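# Insert the peg fully into the plate hole in the box

## Task

Push the peg completely down into the hole of the plate lying at the bottom of the open box, so that it stays seated by itself once the robot lets go; a peg held there only by the gripper does not count.

## Robot and tools

Robot: two arms, left_arm and right_arm, each with 7 joints and a parallel two-finger gripper. The names are labels only; left_arm is on the +y side of the scene and may appear anywhere in an image.

Scene frame: origin on the table top between the arms, +z up, +x out over the table. Gripper positions are in metres, orientation as a wxyz quaternion, and velocities in m/s and rad/s, all in this shared frame. The printed hand position can be off from the true one, more so when an arm is stretched far.

Gripper frame: fingers point along the gripper's +z and close along its y axis. The reported end_effector_position is the point between the pads when closed, roughly 2 cm short of the fingertips; closing pushes the tips about 10 mm further along +z.

Joint order, used in every row and every per-joint list in results: 1 wrist pitch, 2 waist, 3 elbow, 4 forearm roll, 5 shoulder, 6 upper arm roll, 7 wrist roll. Shoulder, forearm roll and wrist roll have their signs flipped compared with the URDF. Ranges in your own signs (rad): wrist pitch -1.693 to 3.142, waist -6.283 to 6.283, elbow -0.192 to 3.927, forearm roll -6.283 to 6.283, shoulder -2.094 to 2.059, upper arm roll -6.283 to 6.283, wrist roll -6.283 to 6.283. Actual ends may differ by up to 0.010 rad.

A row: one flat list of 16 numbers, each in [-1, 1], covering both arms even if one stays still. Numbers 1-7 are left_arm joint offsets in the order above, number 8 is left_arm opening; numbers 9-15 are right_arm joint offsets, number 16 right_arm opening. Joint values are scaled so 1.0 equals 2.036 rad. Opening is absolute: +1 fully open, -1 closed.

execute_actions(actions): a list of up to 15 actions run in sequence; an empty list only returns state and images. Each action is a table of up to 15 rows, one per 1/30 s control step; if shorter, its last row is repeated to fill 15 steps. Joint numbers in every row are offsets from the joint angles at the start of that action (for the first action, the angles last reported), not from the previous row. If any action would push a joint more than 0.010 rad beyond its range, that action is rejected for both arms; if the first action fails or any action is malformed, nothing in the call runs. A joint asked past its real end stops there and the result may print "joint sent to its limit".

move(target, speed, blocking): target is one 16-number row as above; its joint offsets are measured from the Joint positions in the most recent result that printed them. All joints follow synchronized paths, lasting 0.5 to 10 s, so grippers trace curves and do not avoid obstacles or each other. speed (rad/s, 0.01 to 2, default 0.5) caps the joint with the longest way to go. Finger openings are sent immediately. The result adds a "move:" line: outcome (done, off_target, moving, held, fault), limits=held or limits=none, and each arm's joint farthest from target. With blocking=false you get a result after 0.5 s; until a result shows the move finished, call wait or stop before other motion commands.

wait(seconds): 0 to 10; robot holds its last command; returns early if a running move ends. stop(): brakes a running move (needs stopping distance). zoom_image(camera, region): region [x0, y0, x1, y1] in pixels, at most 504x504, of cam_head_left, cam_head_right, cam_left_wrist or cam_right_wrist (each 672x504). finished_scene(scene): pass the current scene number once the peg stays seated unaided; cannot be undone.

Results: state line per arm; Joint positions and Joint velocities per arm (rad, rad/s in joint order, then pad gap in m, 0.084 open); Joint targets (what joints are currently driven toward); grip_measured (opening on the command scale); step readings for action calls, with HELD marking steps where an arm's row was held back; "joint command not followed" if a clearance check altered targets.

Motion limits: joint targets move at most 3.14 rad/s and stay within 0.623 rad of the measured angle; a step that would shift the gripper over 70 mm is scaled back. Big displacements therefore span several actions, and an unfinished motion should be re-commanded.

Gripping: to hold, keep commanding an opening well under grip_measured; lower squeezes harder (about 24 N per pad maximum). Fast closing can hit harder. Something may briefly tug a held part or shove loose objects, so grip firmly.

Avoid: knocking anything off the table, arms colliding or pressing on each other, slamming or shoving hard, and dropping the peg. Touch slowly; a target far past contact presses harder. Contact torque at a joint's limit (waist and shoulder 47, upper arm roll, elbow, forearm roll 28.2, wrist pitch and wrist roll 18.8 N m, including held weight) triggers a fault: the arm backs off and stays still for 10 s. Long holding heats motors; a MOTOR HOT warning appears from 65 °C and at 80 °C the arm brakes until cool. The robot keeps its last command while you are composing a reply, and fast, smooth, low-effort motion is preferred.

Each tool is called after "Request:" as name(argument=value, ...), one argument or row to a line, values as JSON.

## Session

Request:
execute_actions(
  actions=[],
)

Scene clock: 0.00 s.
left_arm: end_effector_position=(+0.6441, +0.4979, +0.3139) grip_measured=+1.00 end_effector_quat_wxyz=(+0.627, -0.641, +0.403, -0.184) end_effector_velocity=(-0.000, +0.000, +0.000) end_effector_angular_velocity=(-0.000, -0.000, +0.001) | right_arm: end_effector_position=(+0.5465, -0.6219, +0.3614) grip_measured=+1.00 end_effector_quat_wxyz=(+0.314, +0.465, -0.446, +0.697) end_effector_velocity=(+0.000, -0.000, -0.002) end_effector_angular_velocity=(+0.002, +0.002, +0.000)
Joint names: [wrist pitch, waist, elbow, forearm roll, shoulder, upper arm roll, wrist roll]
Joint positions: left_arm=[ 0.729  0.046  1.216 -2.122 -0.256 -0.036  0.505  0.084] | right_arm=[ 1.559 -0.984  1.172  2.244 -0.46   0.904 -2.57   0.084]
Joint velocities: left_arm=[ 0.     0.001  0.    -0.    -0.     0.     0.    -0.   ] | right_arm=[-0.    -0.    -0.     0.    -0.003 -0.    -0.     0.   ]
Joint targets: left_arm=[0.729 0.046 1.216 -2.122 -0.256 -0.036 0.505] | right_arm=[1.559 -0.984 1.172 2.244 -0.460 0.904 -2.570]

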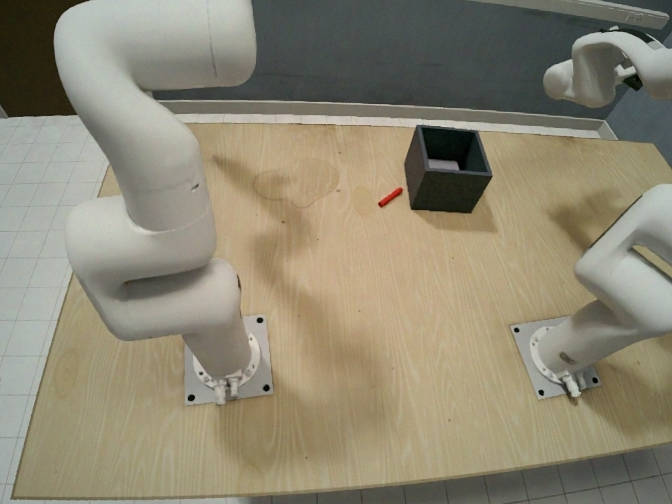

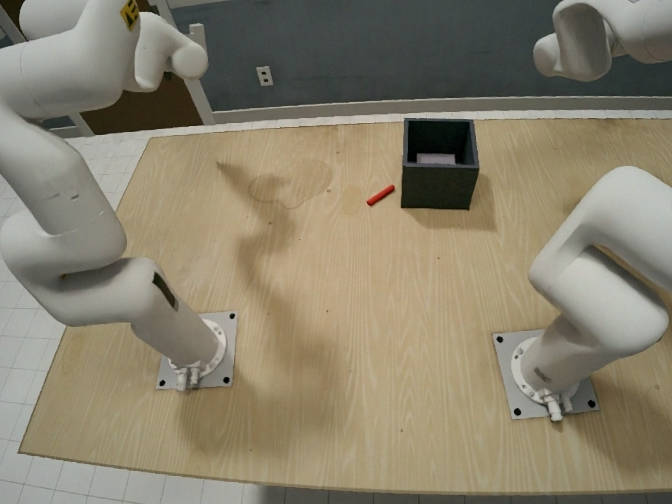

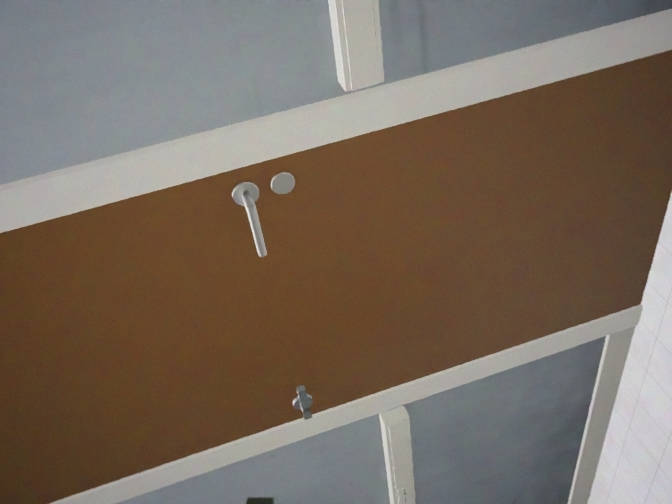

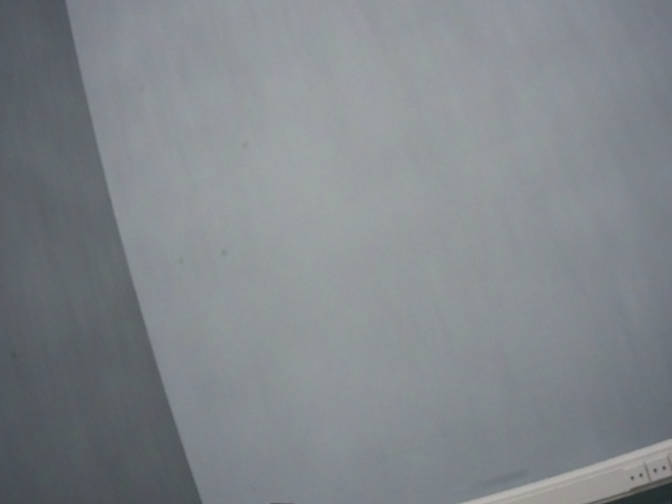

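Request:
move(
  target=[0.0216,-0.2,-0.0413,0.9,0.05,0.0177,-0.297,0.1,0.109,0.427,0.471,-0.9,0.054,-0.444,0.626,0],
  speed=1.0,
)

Request:
move(
  target=[0,-0.2435,0,0.1422,-0.101,0,0,0.1,0,0,0,-0.2022,0,0,0,0],
  speed=0.5,
)

Scene clock: 10.10 s.
left_arm: end_effector_position=(+0.5241, +0.2189, +0.1942) grip_measured=+0.09 end_effector_quat_wxyz=(-0.103, +0.952, -0.266, +0.109) end_effector_velocity=(-0.000, -0.001, -0.001) end_effector_angular_velocity=(-0.001, +0.002, +0.001) | right_arm: end_effector_position=(+0.4858, -0.4694, +0.4409) grip_measured=-0.01 end_effector_quat_wxyz=(+0.162, +0.747, -0.634, +0.118) end_effector_velocity=(+0.001, +0.002, +0.002) end_effector_angular_velocity=(+0.002, -0.004, +0.005)
Joint names: [wrist pitch, waist, elbow, forearm roll, shoulder, upper arm roll, wrist roll]
Joint positions: left_arm=[ 0.773 -0.361  1.132 -0.29  -0.155  0.    -0.099  0.048] | right_arm=[ 1.781 -0.115  2.13   0.413 -0.351 -0.    -1.296  0.044]
Joint velocities: left_arm=[ 0.001 -0.001 -0.     0.002 -0.001 -0.     0.001  0.   ] | right_arm=[-0.002  0.003  0.002 -0.002  0.002 -0.001  0.002 -0.   ]
Joint targets: left_arm=[0.773 -0.361 1.132 -0.290 -0.155 0.000 -0.099] | right_arm=[1.781 -0.115 2.131 0.412 -0.350 -0.000 -1.296]
move: done; limits=none; left_arm: farthest joint: the shoulder, 0.001 radians from its target (0.102 radians at the start); right_arm: farthest joint: the waist, 0.001 radians from its target (0.870 radians at the start)

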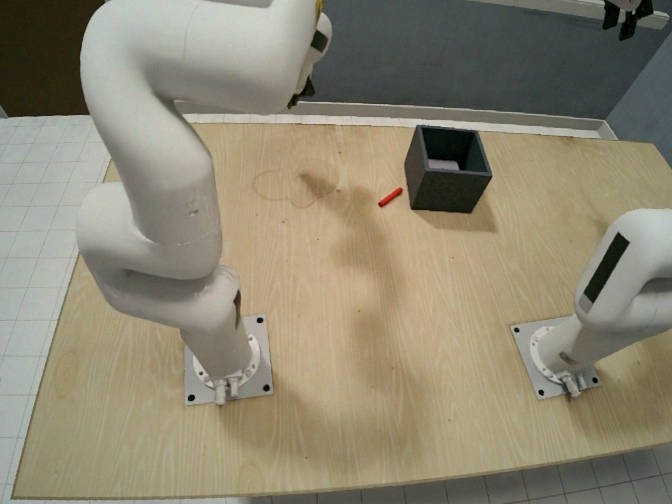

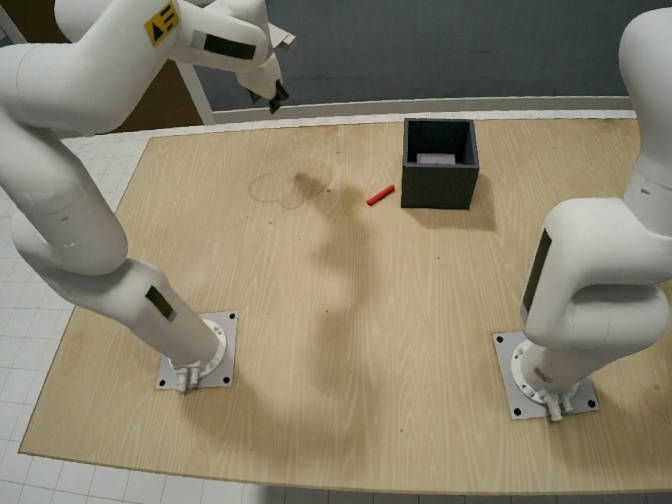

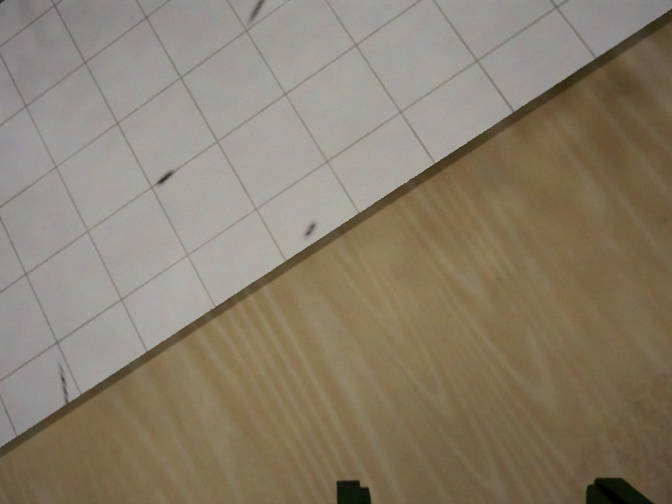

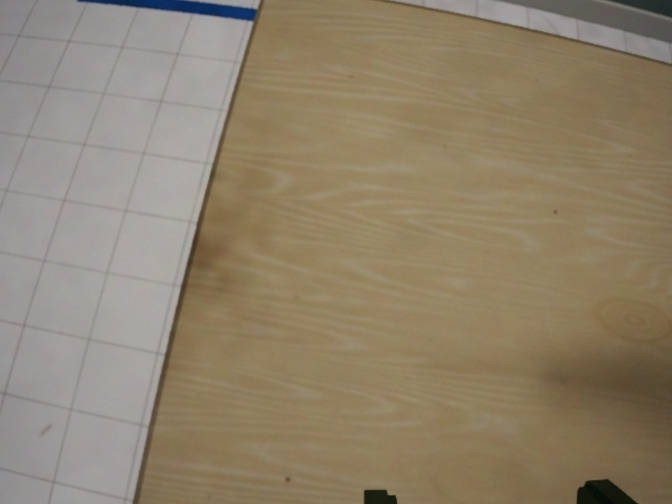

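Scene clock: 11.77 s.
left_arm: end_effector_position=(+0.3625, -0.0309, +0.0796) grip_measured=+0.09 end_effector_quat_wxyz=(-0.001, +0.911, -0.413, -0.001) end_effector_velocity=(-0.002, -0.001, -0.001) end_effector_angular_velocity=(+0.001, +0.002, -0.005) | right_arm: end_effector_position=(+0.4931, -0.3649, +0.4194) grip_measured=-0.01 end_effector_quat_wxyz=(+0.001, +0.789, -0.614, -0.000) end_effector_velocity=(-0.000, +0.000, -0.001) end_effector_angular_velocity=(+0.001, +0.003, -0.001)
Joint names: [wrist pitch, waist, elbow, forearm roll, shoulder, upper arm roll, wrist roll]
Joint positions: left_arm=[ 0.773 -0.856  1.132 -0.001 -0.36   0.    -0.099  0.048] | right_arm=[ 1.781 -0.115  2.13   0.001 -0.351 -0.    -1.296  0.044]
Joint velocities: left_arm=[ 0.001 -0.004 -0.     0.    -0.002 -0.    -0.002 -0.   ] | right_arm=[ 0.002 -0.     0.001 -0.001 -0.001 -0.    -0.001  0.   ]
Joint targets: left_arm=[0.773 -0.857 1.132 -0.001 -0.360 0.000 -0.099] | right_arm=[1.781 -0.115 2.130 0.001 -0.351 -0.000 -1.296]
move: done; limits=none; left_arm: farthest joint: the waist, 0.001 radians from its target (0.496 radians at the start); right_arm: farthest joint: the waist, 0.000 radians from its target (0.000 radians at the start)

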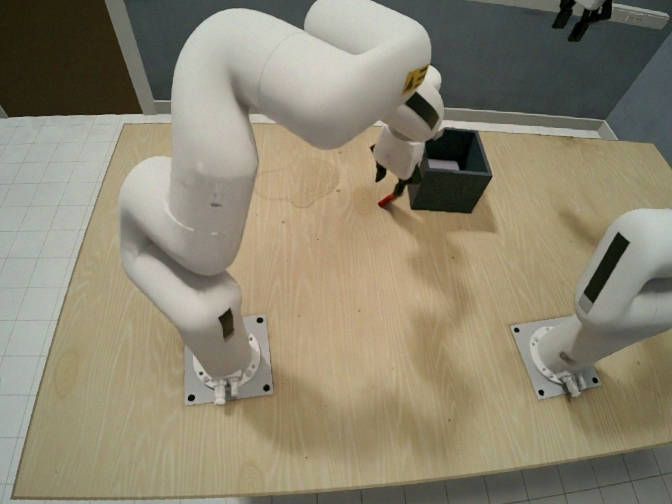

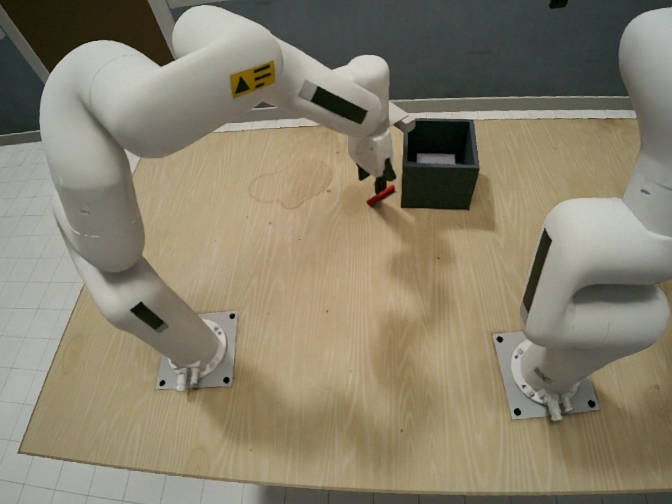

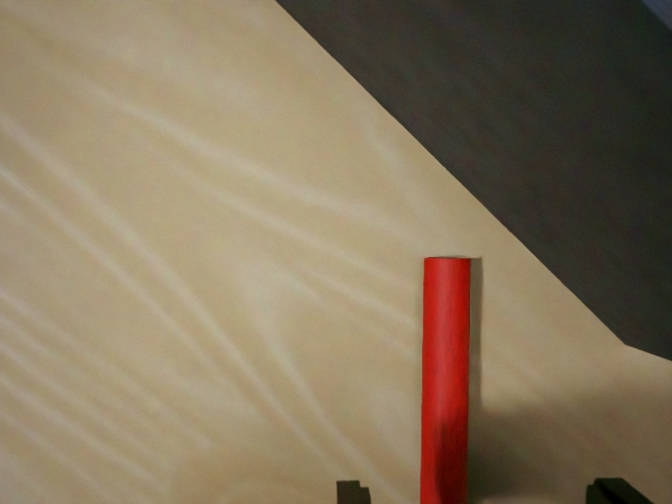

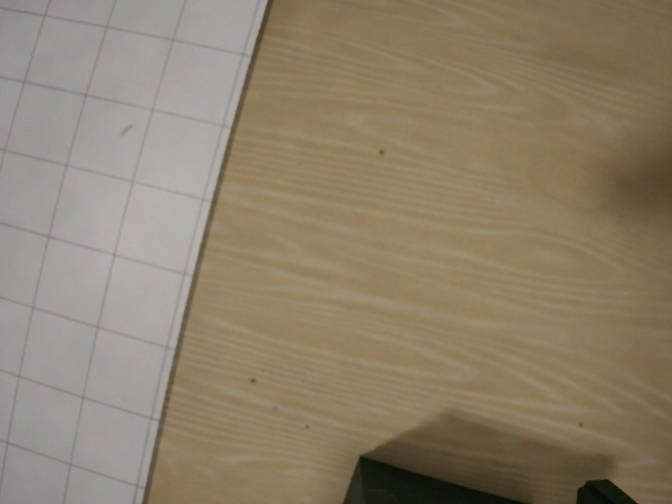

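Request:
move(
  target=[-0.0675,-0.003,-0.0096,0,-0.0577,0,0,0.1,0,0,0,0,0,0,0,0],
  speed=0.12,
)

Request:
move(
  target=[0,0,0,0,0,0,0,-1,0,0,0,0,0,0,0,0],
)

Request:
move(
  target=[0.12,0.012,0.02,0,0.12,0,0,-1,0,0,0,0,0,0,0,0],
  speed=0.3,
)

Scene clock: 16.30 s.
left_arm: end_effector_position=(+0.3605, -0.0334, +0.0219) grip_measured=+0.09 end_effector_quat_wxyz=(-0.001, +0.909, -0.416, -0.000) end_effector_velocity=(-0.002, +0.001, -0.004) end_effector_angular_velocity=(+0.005, +0.005, +0.000) | right_arm: end_effector_position=(+0.4931, -0.3649, +0.4194) grip_measured=-0.01 end_effector_quat_wxyz=(+0.001, +0.789, -0.614, -0.000) end_effector_velocity=(-0.000, -0.000, -0.000) end_effector_angular_velocity=(-0.000, +0.001, +0.000)
Joint names: [wrist pitch, waist, elbow, forearm roll, shoulder, upper arm roll, wrist roll]
Joint positions: left_arm=[ 0.636 -0.862  1.112 -0.001 -0.477  0.    -0.099  0.048] | right_arm=[ 1.781 -0.115  2.13   0.001 -0.351 -0.    -1.296  0.044]
Joint velocities: left_arm=[-0.001 -0.001 -0.002 -0.    -0.006 -0.     0.001 -0.   ] | right_arm=[ 0.001 -0.001 -0.     0.    -0.    -0.     0.001 -0.   ]
Joint targets: left_arm=[0.636 -0.862 1.112 -0.001 -0.478 0.000 -0.099] | right_arm=[1.781 -0.115 2.130 0.001 -0.351 -0.000 -1.296]
move: done; limits=none; left_arm: farthest joint: the waist, 0.000 radians from its target (0.006 radians at the start); right_arm: farthest joint: the waist, 0.000 radians from its target (0.000 radians at the start)

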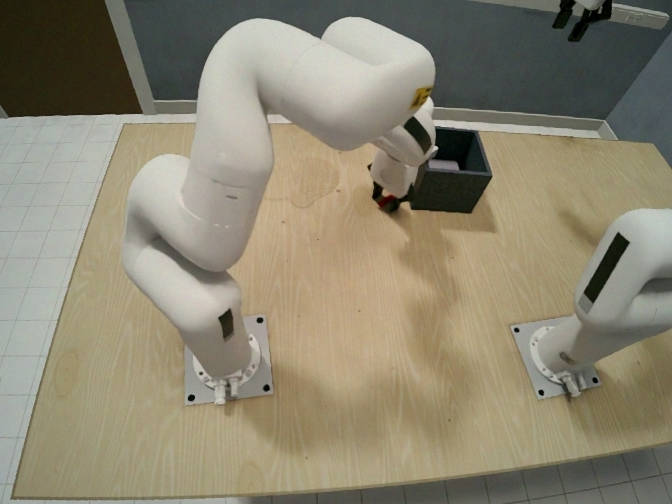

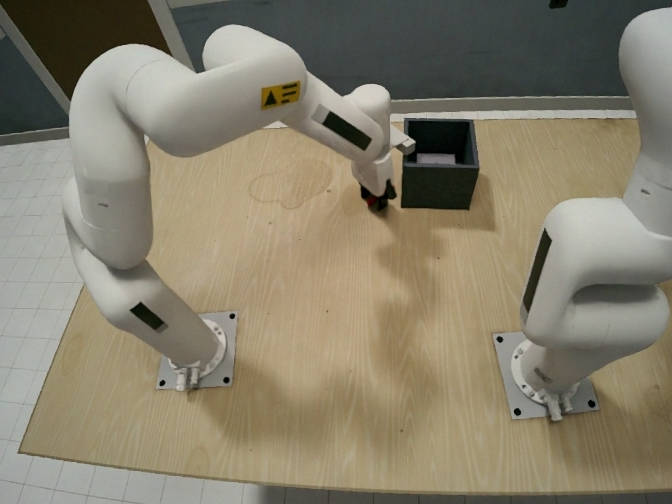

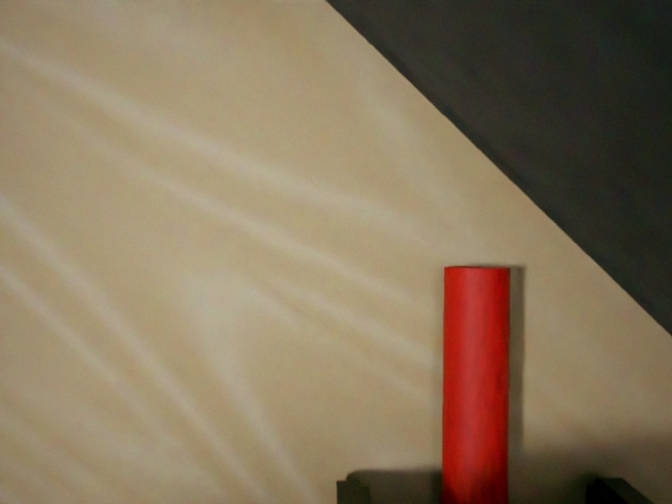

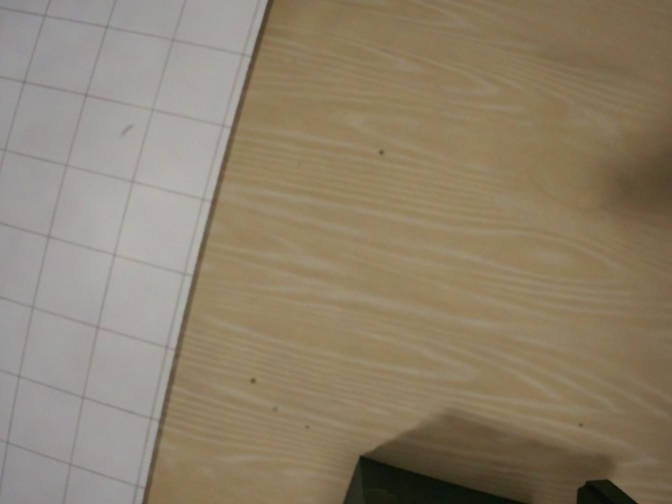

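Scene clock: 16.80 s.
left_arm: end_effector_position=(+0.3605, -0.0334, +0.0219) grip_measured=-0.70 end_effector_quat_wxyz=(-0.000, +0.909, -0.416, -0.000) end_effector_velocity=(+0.000, -0.000, +0.001) end_effector_angular_velocity=(-0.001, -0.002, -0.002) | right_arm: end_effector_position=(+0.4931, -0.3649, +0.4194) grip_measured=-0.01 end_effector_quat_wxyz=(+0.001, +0.789, -0.614, -0.000) end_effector_velocity=(-0.000, -0.001, -0.000) end_effector_angular_velocity=(-0.000, +0.001, -0.001)
Joint names: [wrist pitch, waist, elbow, forearm roll, shoulder, upper arm roll, wrist roll]
Joint positions: left_arm=[ 0.636 -0.862  1.112 -0.001 -0.477  0.    -0.099  0.013] | right_arm=[ 1.781 -0.115  2.13   0.001 -0.351 -0.    -1.296  0.044]
Joint velocities: left_arm=[-0.     0.     0.    -0.001  0.001  0.    -0.001  0.   ] | right_arm=[ 0.001 -0.001  0.     0.    -0.001 -0.     0.    -0.   ]
Joint targets: left_arm=[0.636 -0.862 1.112 -0.001 -0.477 0.000 -0.099] | right_arm=[1.781 -0.115 2.130 0.001 -0.351 -0.000 -1.296]
move: done; limits=none; left_arm: farthest joint: the waist, 0.000 radians from its target (0.000 radians at the start); right_arm: farthest joint: the waist, 0.000 radians from its target (0.000 radians at the start)

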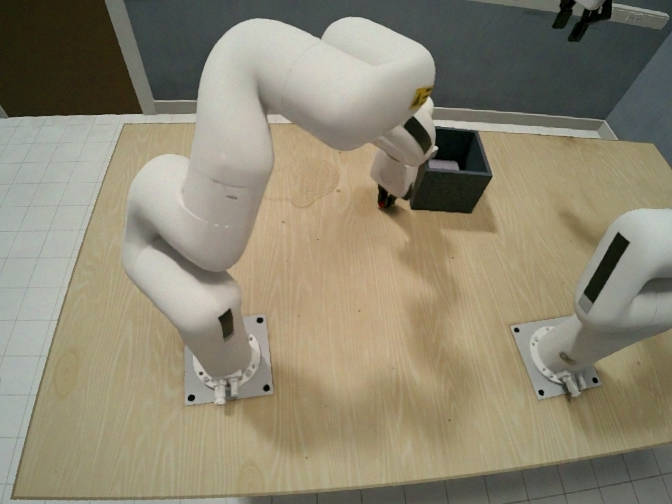

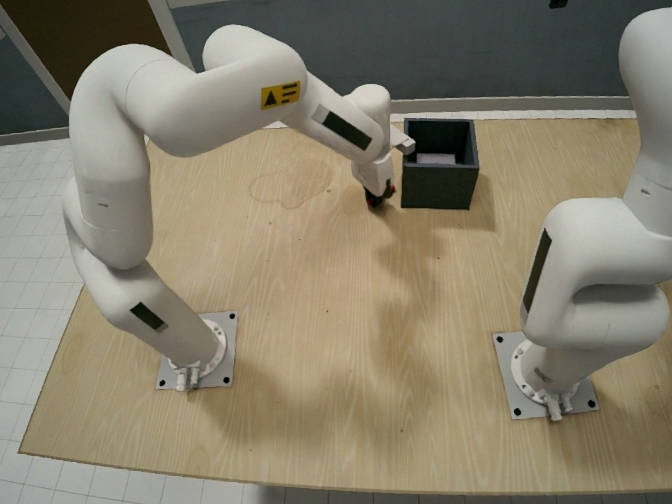

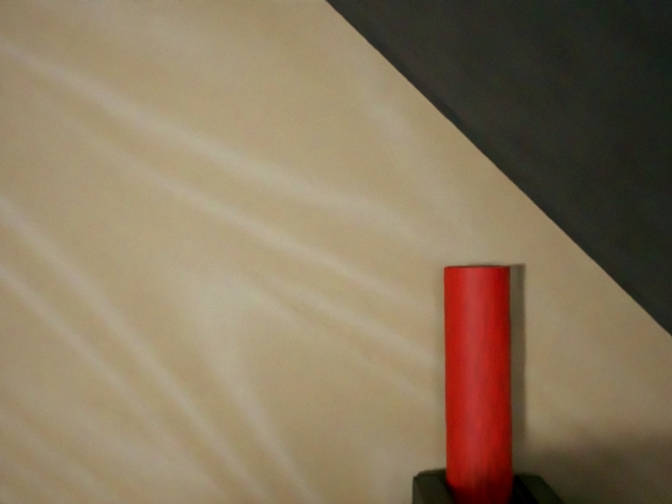

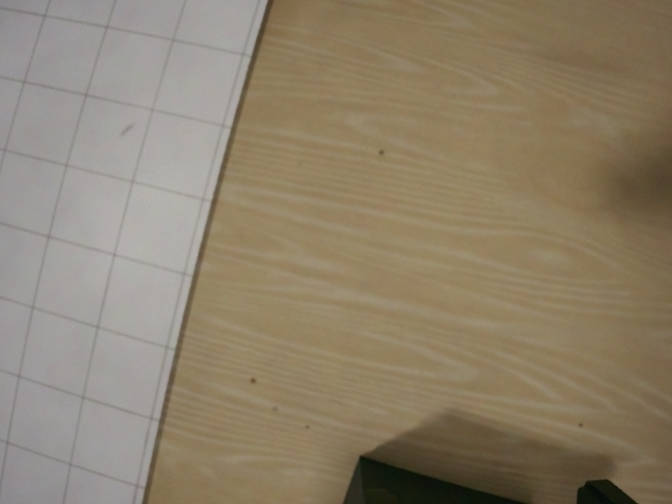

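Scene clock: 18.20 s.
left_arm: end_effector_position=(+0.3702, -0.0250, +0.1456) grip_measured=-0.70 end_effector_quat_wxyz=(+0.006, +0.914, -0.405, +0.019) end_effector_velocity=(+0.001, -0.000, +0.003) end_effector_angular_velocity=(-0.002, -0.003, -0.000) | right_arm: end_effector_position=(+0.4931, -0.3649, +0.4194) grip_measured=-0.01 end_effector_quat_wxyz=(+0.001, +0.789, -0.614, -0.000) end_effector_velocity=(-0.000, -0.000, -0.000) end_effector_angular_velocity=(+0.000, +0.001, -0.001)
Joint names: [wrist pitch, waist, elbow, forearm roll, shoulder, upper arm roll, wrist roll]
Joint positions: left_arm=[ 0.88  -0.838  1.153 -0.001 -0.233  0.    -0.099  0.013] | right_arm=[ 1.781 -0.115  2.13   0.001 -0.351 -0.    -1.296  0.044]
Joint velocities: left_arm=[ 0.002  0.001  0.001 -0.     0.004  0.    -0.001  0.   ] | right_arm=[ 0.001 -0.001  0.    -0.    -0.     0.    -0.001 -0.   ]
Joint targets: left_arm=[0.880 -0.838 1.153 -0.001 -0.233 0.000 -0.099] | right_arm=[1.781 -0.115 2.130 0.001 -0.351 -0.000 -1.296]
move: done; limits=none; left_arm: farthest joint: the shoulder, 0.001 radians from its target (0.244 radians at the start); right_arm: farthest joint: the waist, 0.000 radians from its target (0.000 radians at the start)

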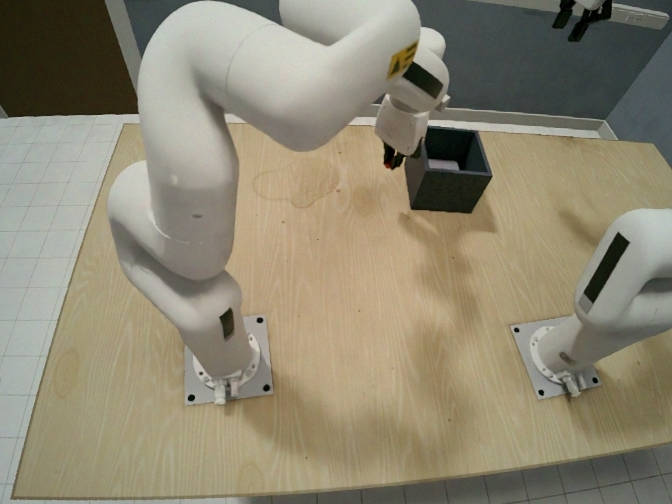

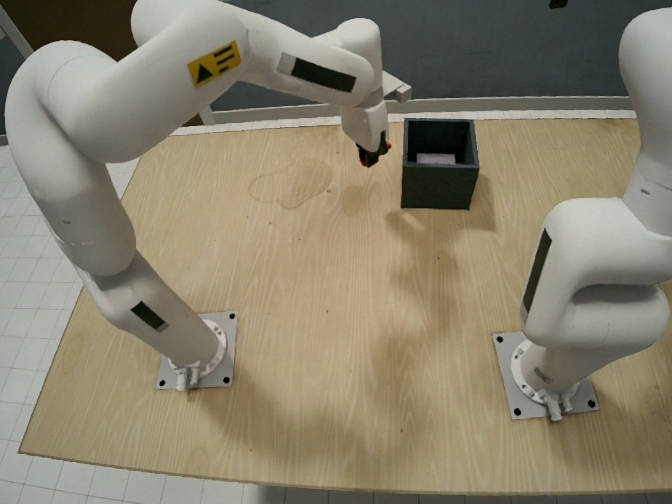

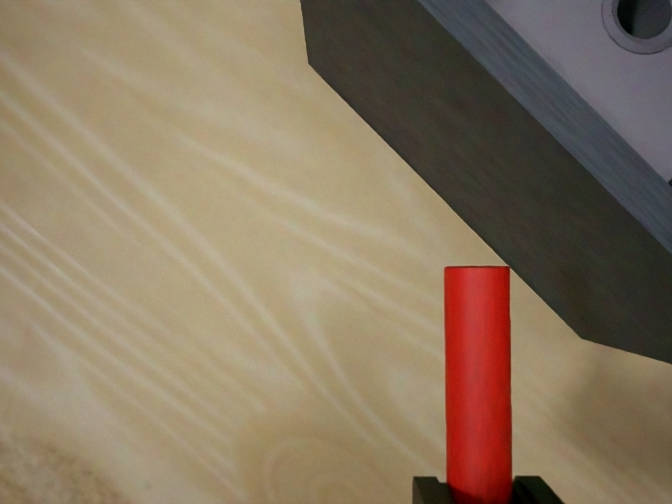

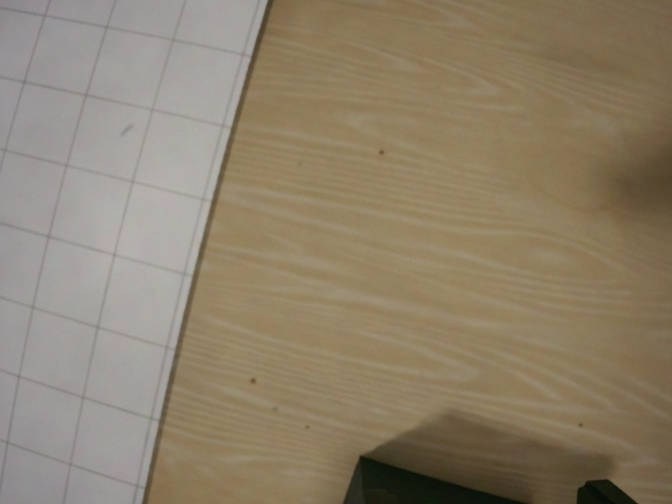

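Request:
move(
  target=[-0.2,0,0,0,0.114,0,0.0486,-1,0,0.1,0,0,0,0,0,0],
  speed=0.5,
)

Request:
move(
  target=[-0.8566,0,-0.2716,0,-0.147,0,0,-1,0,0,0,0,0,0,0,0],
  speed=0.9,
)

Request:
move(
  target=[0,0,0,0,0,0,0,-1,0,0.186,0,0,0,0,0.003,0],
  speed=0.4,
)

Request:
move(
  target=[0,0,0,0,0,0,0,-1,-0.1045,0,-0.151,0,0.0465,0,0,0],
  speed=0.25,
)

Scene clock: 24.77 s.
left_arm: end_effector_position=(+0.4371, -0.0855, +0.3428) grip_measured=-0.70 end_effector_quat_wxyz=(+0.119, +0.880, -0.339, +0.310) end_effector_velocity=(+0.000, +0.000, +0.003) end_effector_angular_velocity=(-0.003, -0.005, -0.000) | right_arm: end_effector_position=(+0.4848, -0.2548, +0.4194) grip_measured=-0.01 end_effector_quat_wxyz=(+0.001, +0.848, -0.531, -0.000) end_effector_velocity=(+0.000, +0.001, -0.001) end_effector_angular_velocity=(+0.000, -0.000, +0.003)
Joint names: [wrist pitch, waist, elbow, forearm roll, shoulder, upper arm roll, wrist roll]
Joint positions: left_arm=[ 0.473 -0.838  1.153 -0.001 -0.002  0.    -0.     0.013] | right_arm=[ 1.781  0.088  2.13   0.001 -0.351 -0.    -1.296  0.044]
Joint velocities: left_arm=[-0.002  0.     0.001 -0.001  0.003  0.    -0.    -0.   ] | right_arm=[-0.002  0.001 -0.001 -0.    -0.001  0.     0.001 -0.   ]
Joint targets: left_arm=[0.473 -0.838 1.153 -0.001 -0.001 0.000 -0.000] | right_arm=[1.781 0.088 2.130 0.001 -0.351 -0.000 -1.296]
move: done; limits=none; left_arm: farthest joint: the shoulder, 0.001 radians from its target (0.232 radians at the start); right_arm: farthest joint: the waist, 0.001 radians from its target (0.204 radians at the start)

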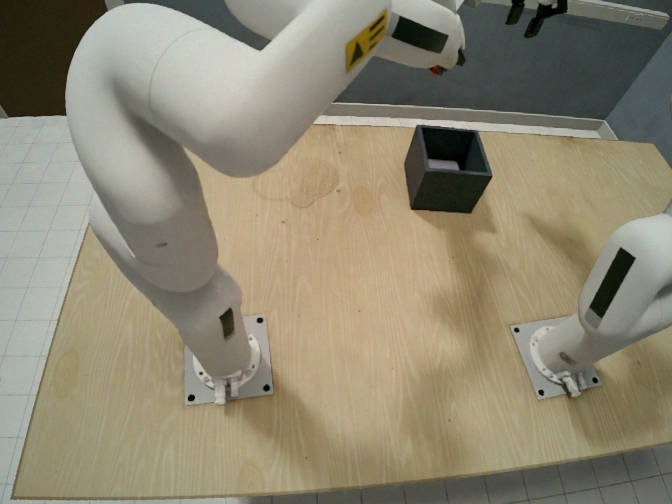

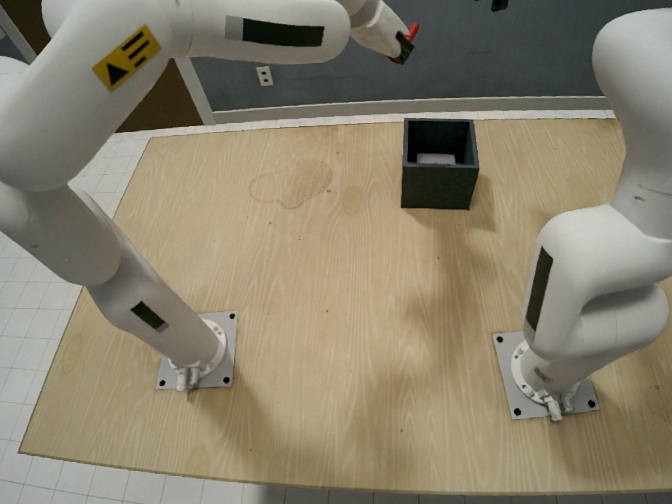

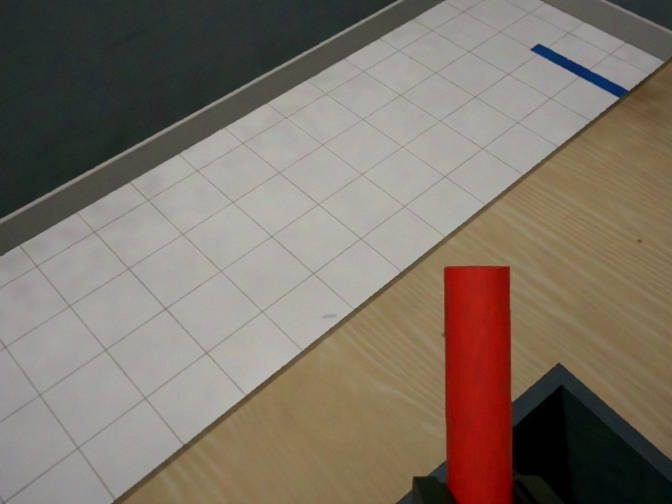

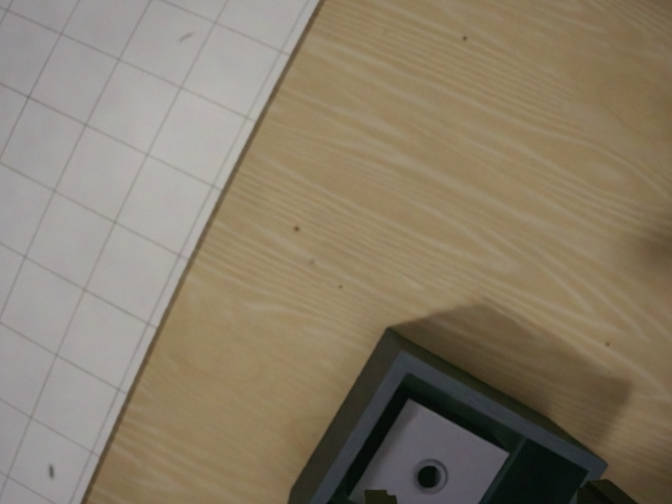

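Scene clock: 27.47 s.
left_arm: end_effector_position=(+0.3993, -0.0517, +0.3025) grip_measured=-0.70 end_effector_quat_wxyz=(+0.254, +0.660, -0.254, +0.660) end_effector_velocity=(-0.000, +0.001, -0.000) end_effector_angular_velocity=(+0.000, -0.001, +0.001) | right_arm: end_effector_position=(+0.4848, -0.2548, +0.4194) grip_measured=-0.01 end_effector_quat_wxyz=(+0.001, +0.848, -0.531, -0.000) end_effector_velocity=(+0.001, +0.000, +0.000) end_effector_angular_velocity=(+0.000, -0.003, +0.001)
Joint names: [wrist pitch, waist, elbow, forearm roll, shoulder, upper arm roll, wrist roll]
Joint positions: left_arm=[-1.27  -0.838  0.6   -0.001 -0.301  0.    -0.     0.013] | right_arm=[ 1.781  0.088  2.13   0.001 -0.351 -0.    -1.296  0.044]
Joint velocities: left_arm=[-0.003  0.001 -0.002  0.     0.    -0.    -0.001  0.   ] | right_arm=[-0.003  0.001  0.     0.     0.    -0.     0.    -0.   ]
Joint targets: left_arm=[-1.271 -0.838 0.600 -0.001 -0.301 0.000 -0.000] | right_arm=[1.781 0.088 2.130 0.001 -0.351 -0.000 -1.296]
move: done; limits=none; left_arm: farthest joint: the waist, 0.000 radians from its target (0.000 radians at the start); right_arm: farthest joint: the waist, 0.000 radians from its target (0.000 radians at the start)

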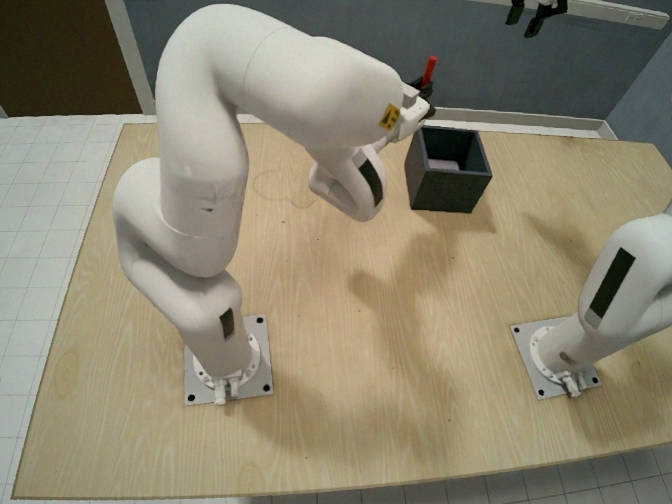

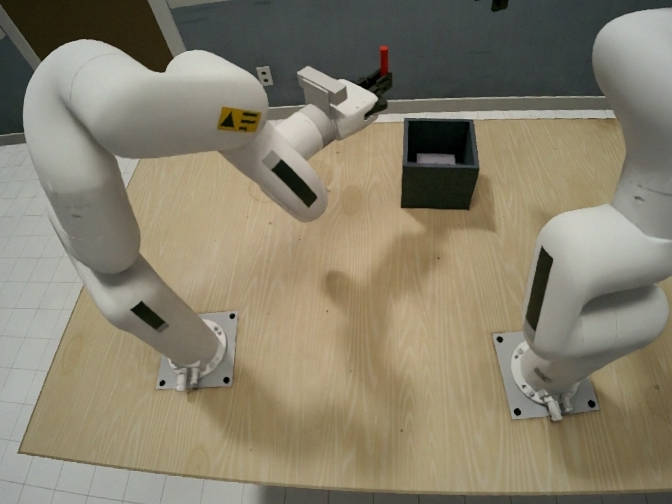

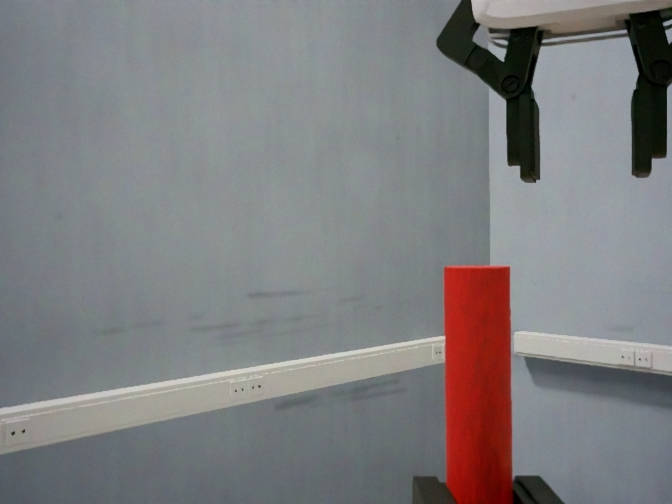

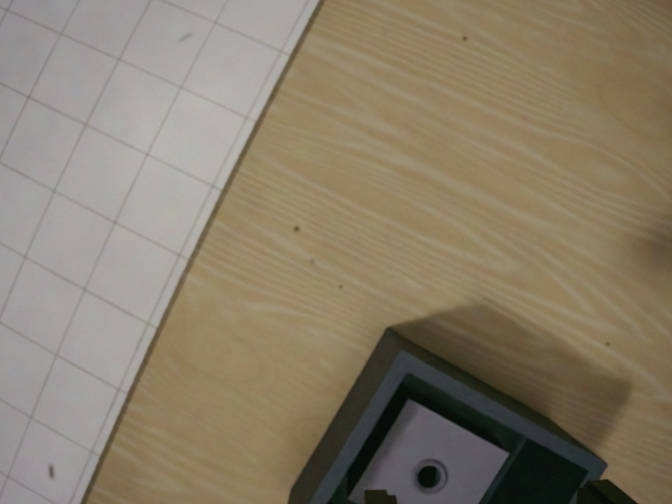

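Scene clock: 29.03 s.
left_arm: end_effector_position=(+0.3993, -0.0517, +0.3025) grip_measured=-0.70 end_effector_quat_wxyz=(+0.254, +0.660, -0.254, +0.660) end_effector_velocity=(+0.000, +0.000, -0.000) end_effector_angular_velocity=(-0.001, +0.001, +0.001) | right_arm: end_effector_position=(+0.4117, -0.0637, +0.4194) grip_measured=-0.01 end_effector_quat_wxyz=(+0.001, +0.933, -0.359, +0.000) end_effector_velocity=(-0.000, +0.002, +0.000) end_effector_angular_velocity=(+0.002, -0.002, +0.002)
Joint names: [wrist pitch, waist, elbow, forearm roll, shoulder, upper arm roll, wrist roll]
Joint positions: left_arm=[-1.27  -0.838  0.6   -0.001 -0.301  0.    -0.     0.013] | right_arm=[ 1.781  0.466  2.13   0.001 -0.351 -0.001 -1.29   0.044]
Joint velocities: left_arm=[ 0.     0.001 -0.     0.     0.     0.     0.001 -0.   ] | right_arm=[-0.002  0.003 -0.     0.     0.     0.001 -0.001  0.   ]
Joint targets: left_arm=[-1.270 -0.838 0.600 -0.001 -0.301 0.000 -0.000] | right_arm=[1.781 0.466 2.130 0.001 -0.351 -0.000 -1.290]
move: done; limits=none; left_arm: farthest joint: the waist, 0.000 radians from its target (0.000 radians at the start); right_arm: farthest joint: the waist, 0.001 radians from its target (0.379 radians at the start)

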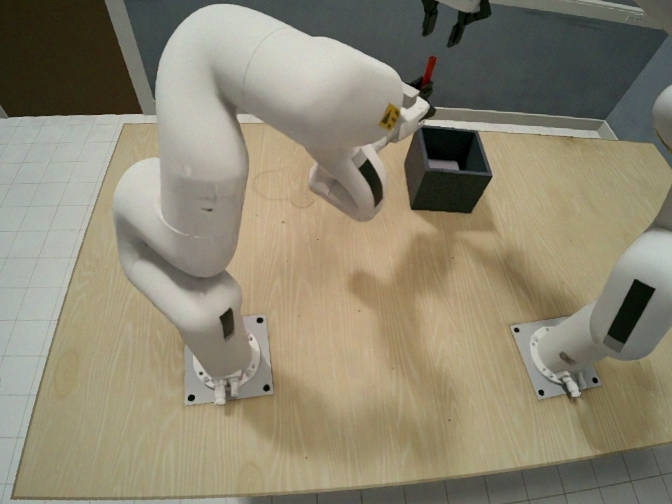

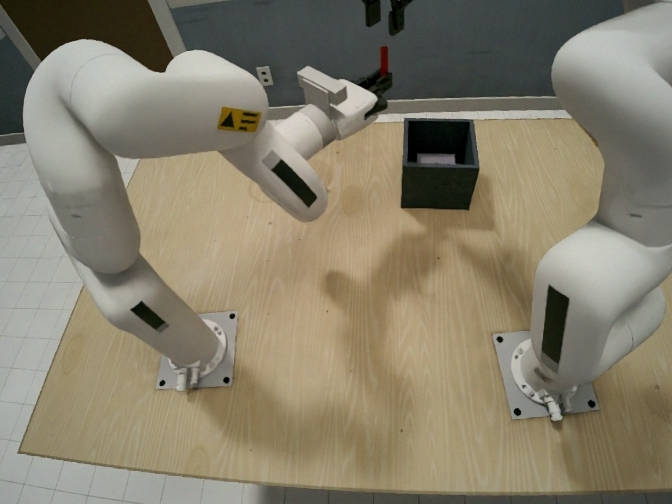

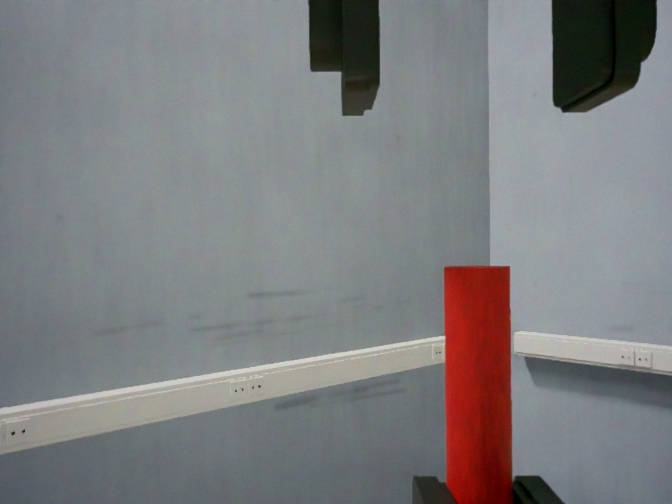

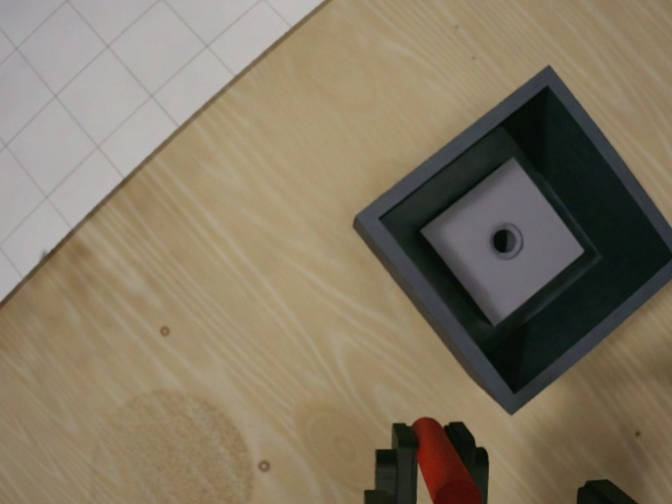

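Scene clock: 30.80 s.
left_arm: end_effector_position=(+0.3993, -0.0517, +0.3025) grip_measured=-0.70 end_effector_quat_wxyz=(+0.254, +0.660, -0.254, +0.660) end_effector_velocity=(-0.000, -0.000, -0.000) end_effector_angular_velocity=(+0.001, +0.001, -0.000) | right_arm: end_effector_position=(+0.4107, -0.0643, +0.3619) grip_measured=-0.01 end_effector_quat_wxyz=(+0.001, +0.933, -0.359, +0.000) end_effector_velocity=(-0.000, +0.000, +0.000) end_effector_angular_velocity=(+0.001, -0.002, -0.000)
Joint names: [wrist pitch, waist, elbow, forearm roll, shoulder, upper arm roll, wrist roll]
Joint positions: left_arm=[-1.27  -0.838  0.6   -0.001 -0.301  0.    -0.     0.013] | right_arm=[ 1.569  0.466  1.823  0.001 -0.256 -0.001 -1.29   0.044]
Joint velocities: left_arm=[ 0.    -0.    -0.     0.    -0.001  0.    -0.     0.   ] | right_arm=[-0.003 -0.    -0.003  0.     0.002  0.    -0.    -0.   ]
Joint targets: left_arm=[-1.270 -0.838 0.600 -0.001 -0.301 0.000 -0.000] | right_arm=[1.568 0.466 1.823 0.001 -0.256 -0.001 -1.290]
move: done; limits=none; left_arm: farthest joint: the waist, 0.000 radians from its target (0.000 radians at the start); right_arm: farthest joint: the elbow, 0.001 radians from its target (0.308 radians at the start)

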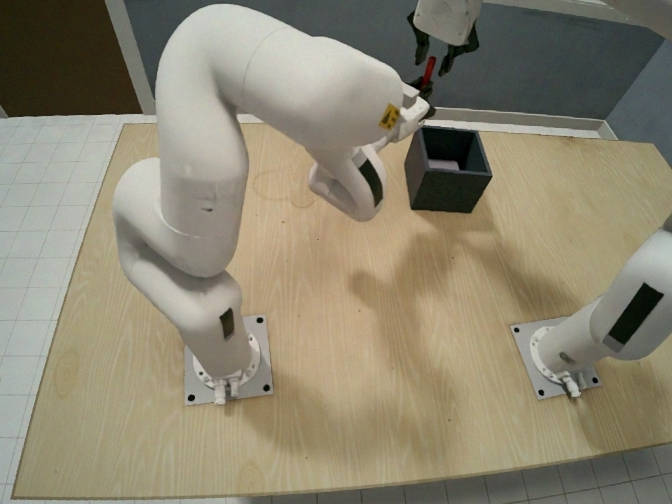

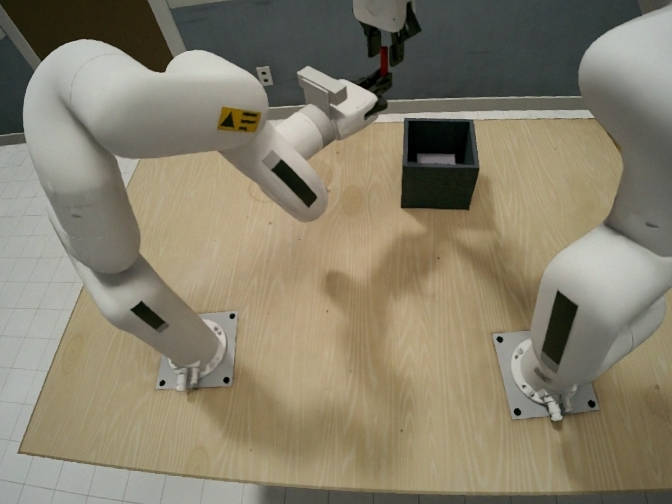

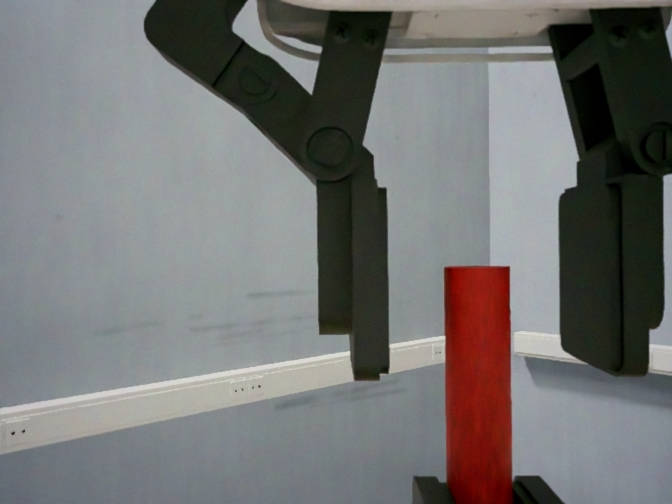

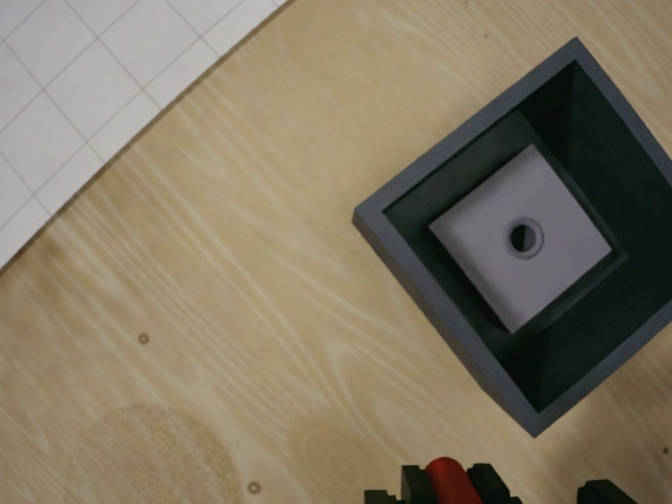

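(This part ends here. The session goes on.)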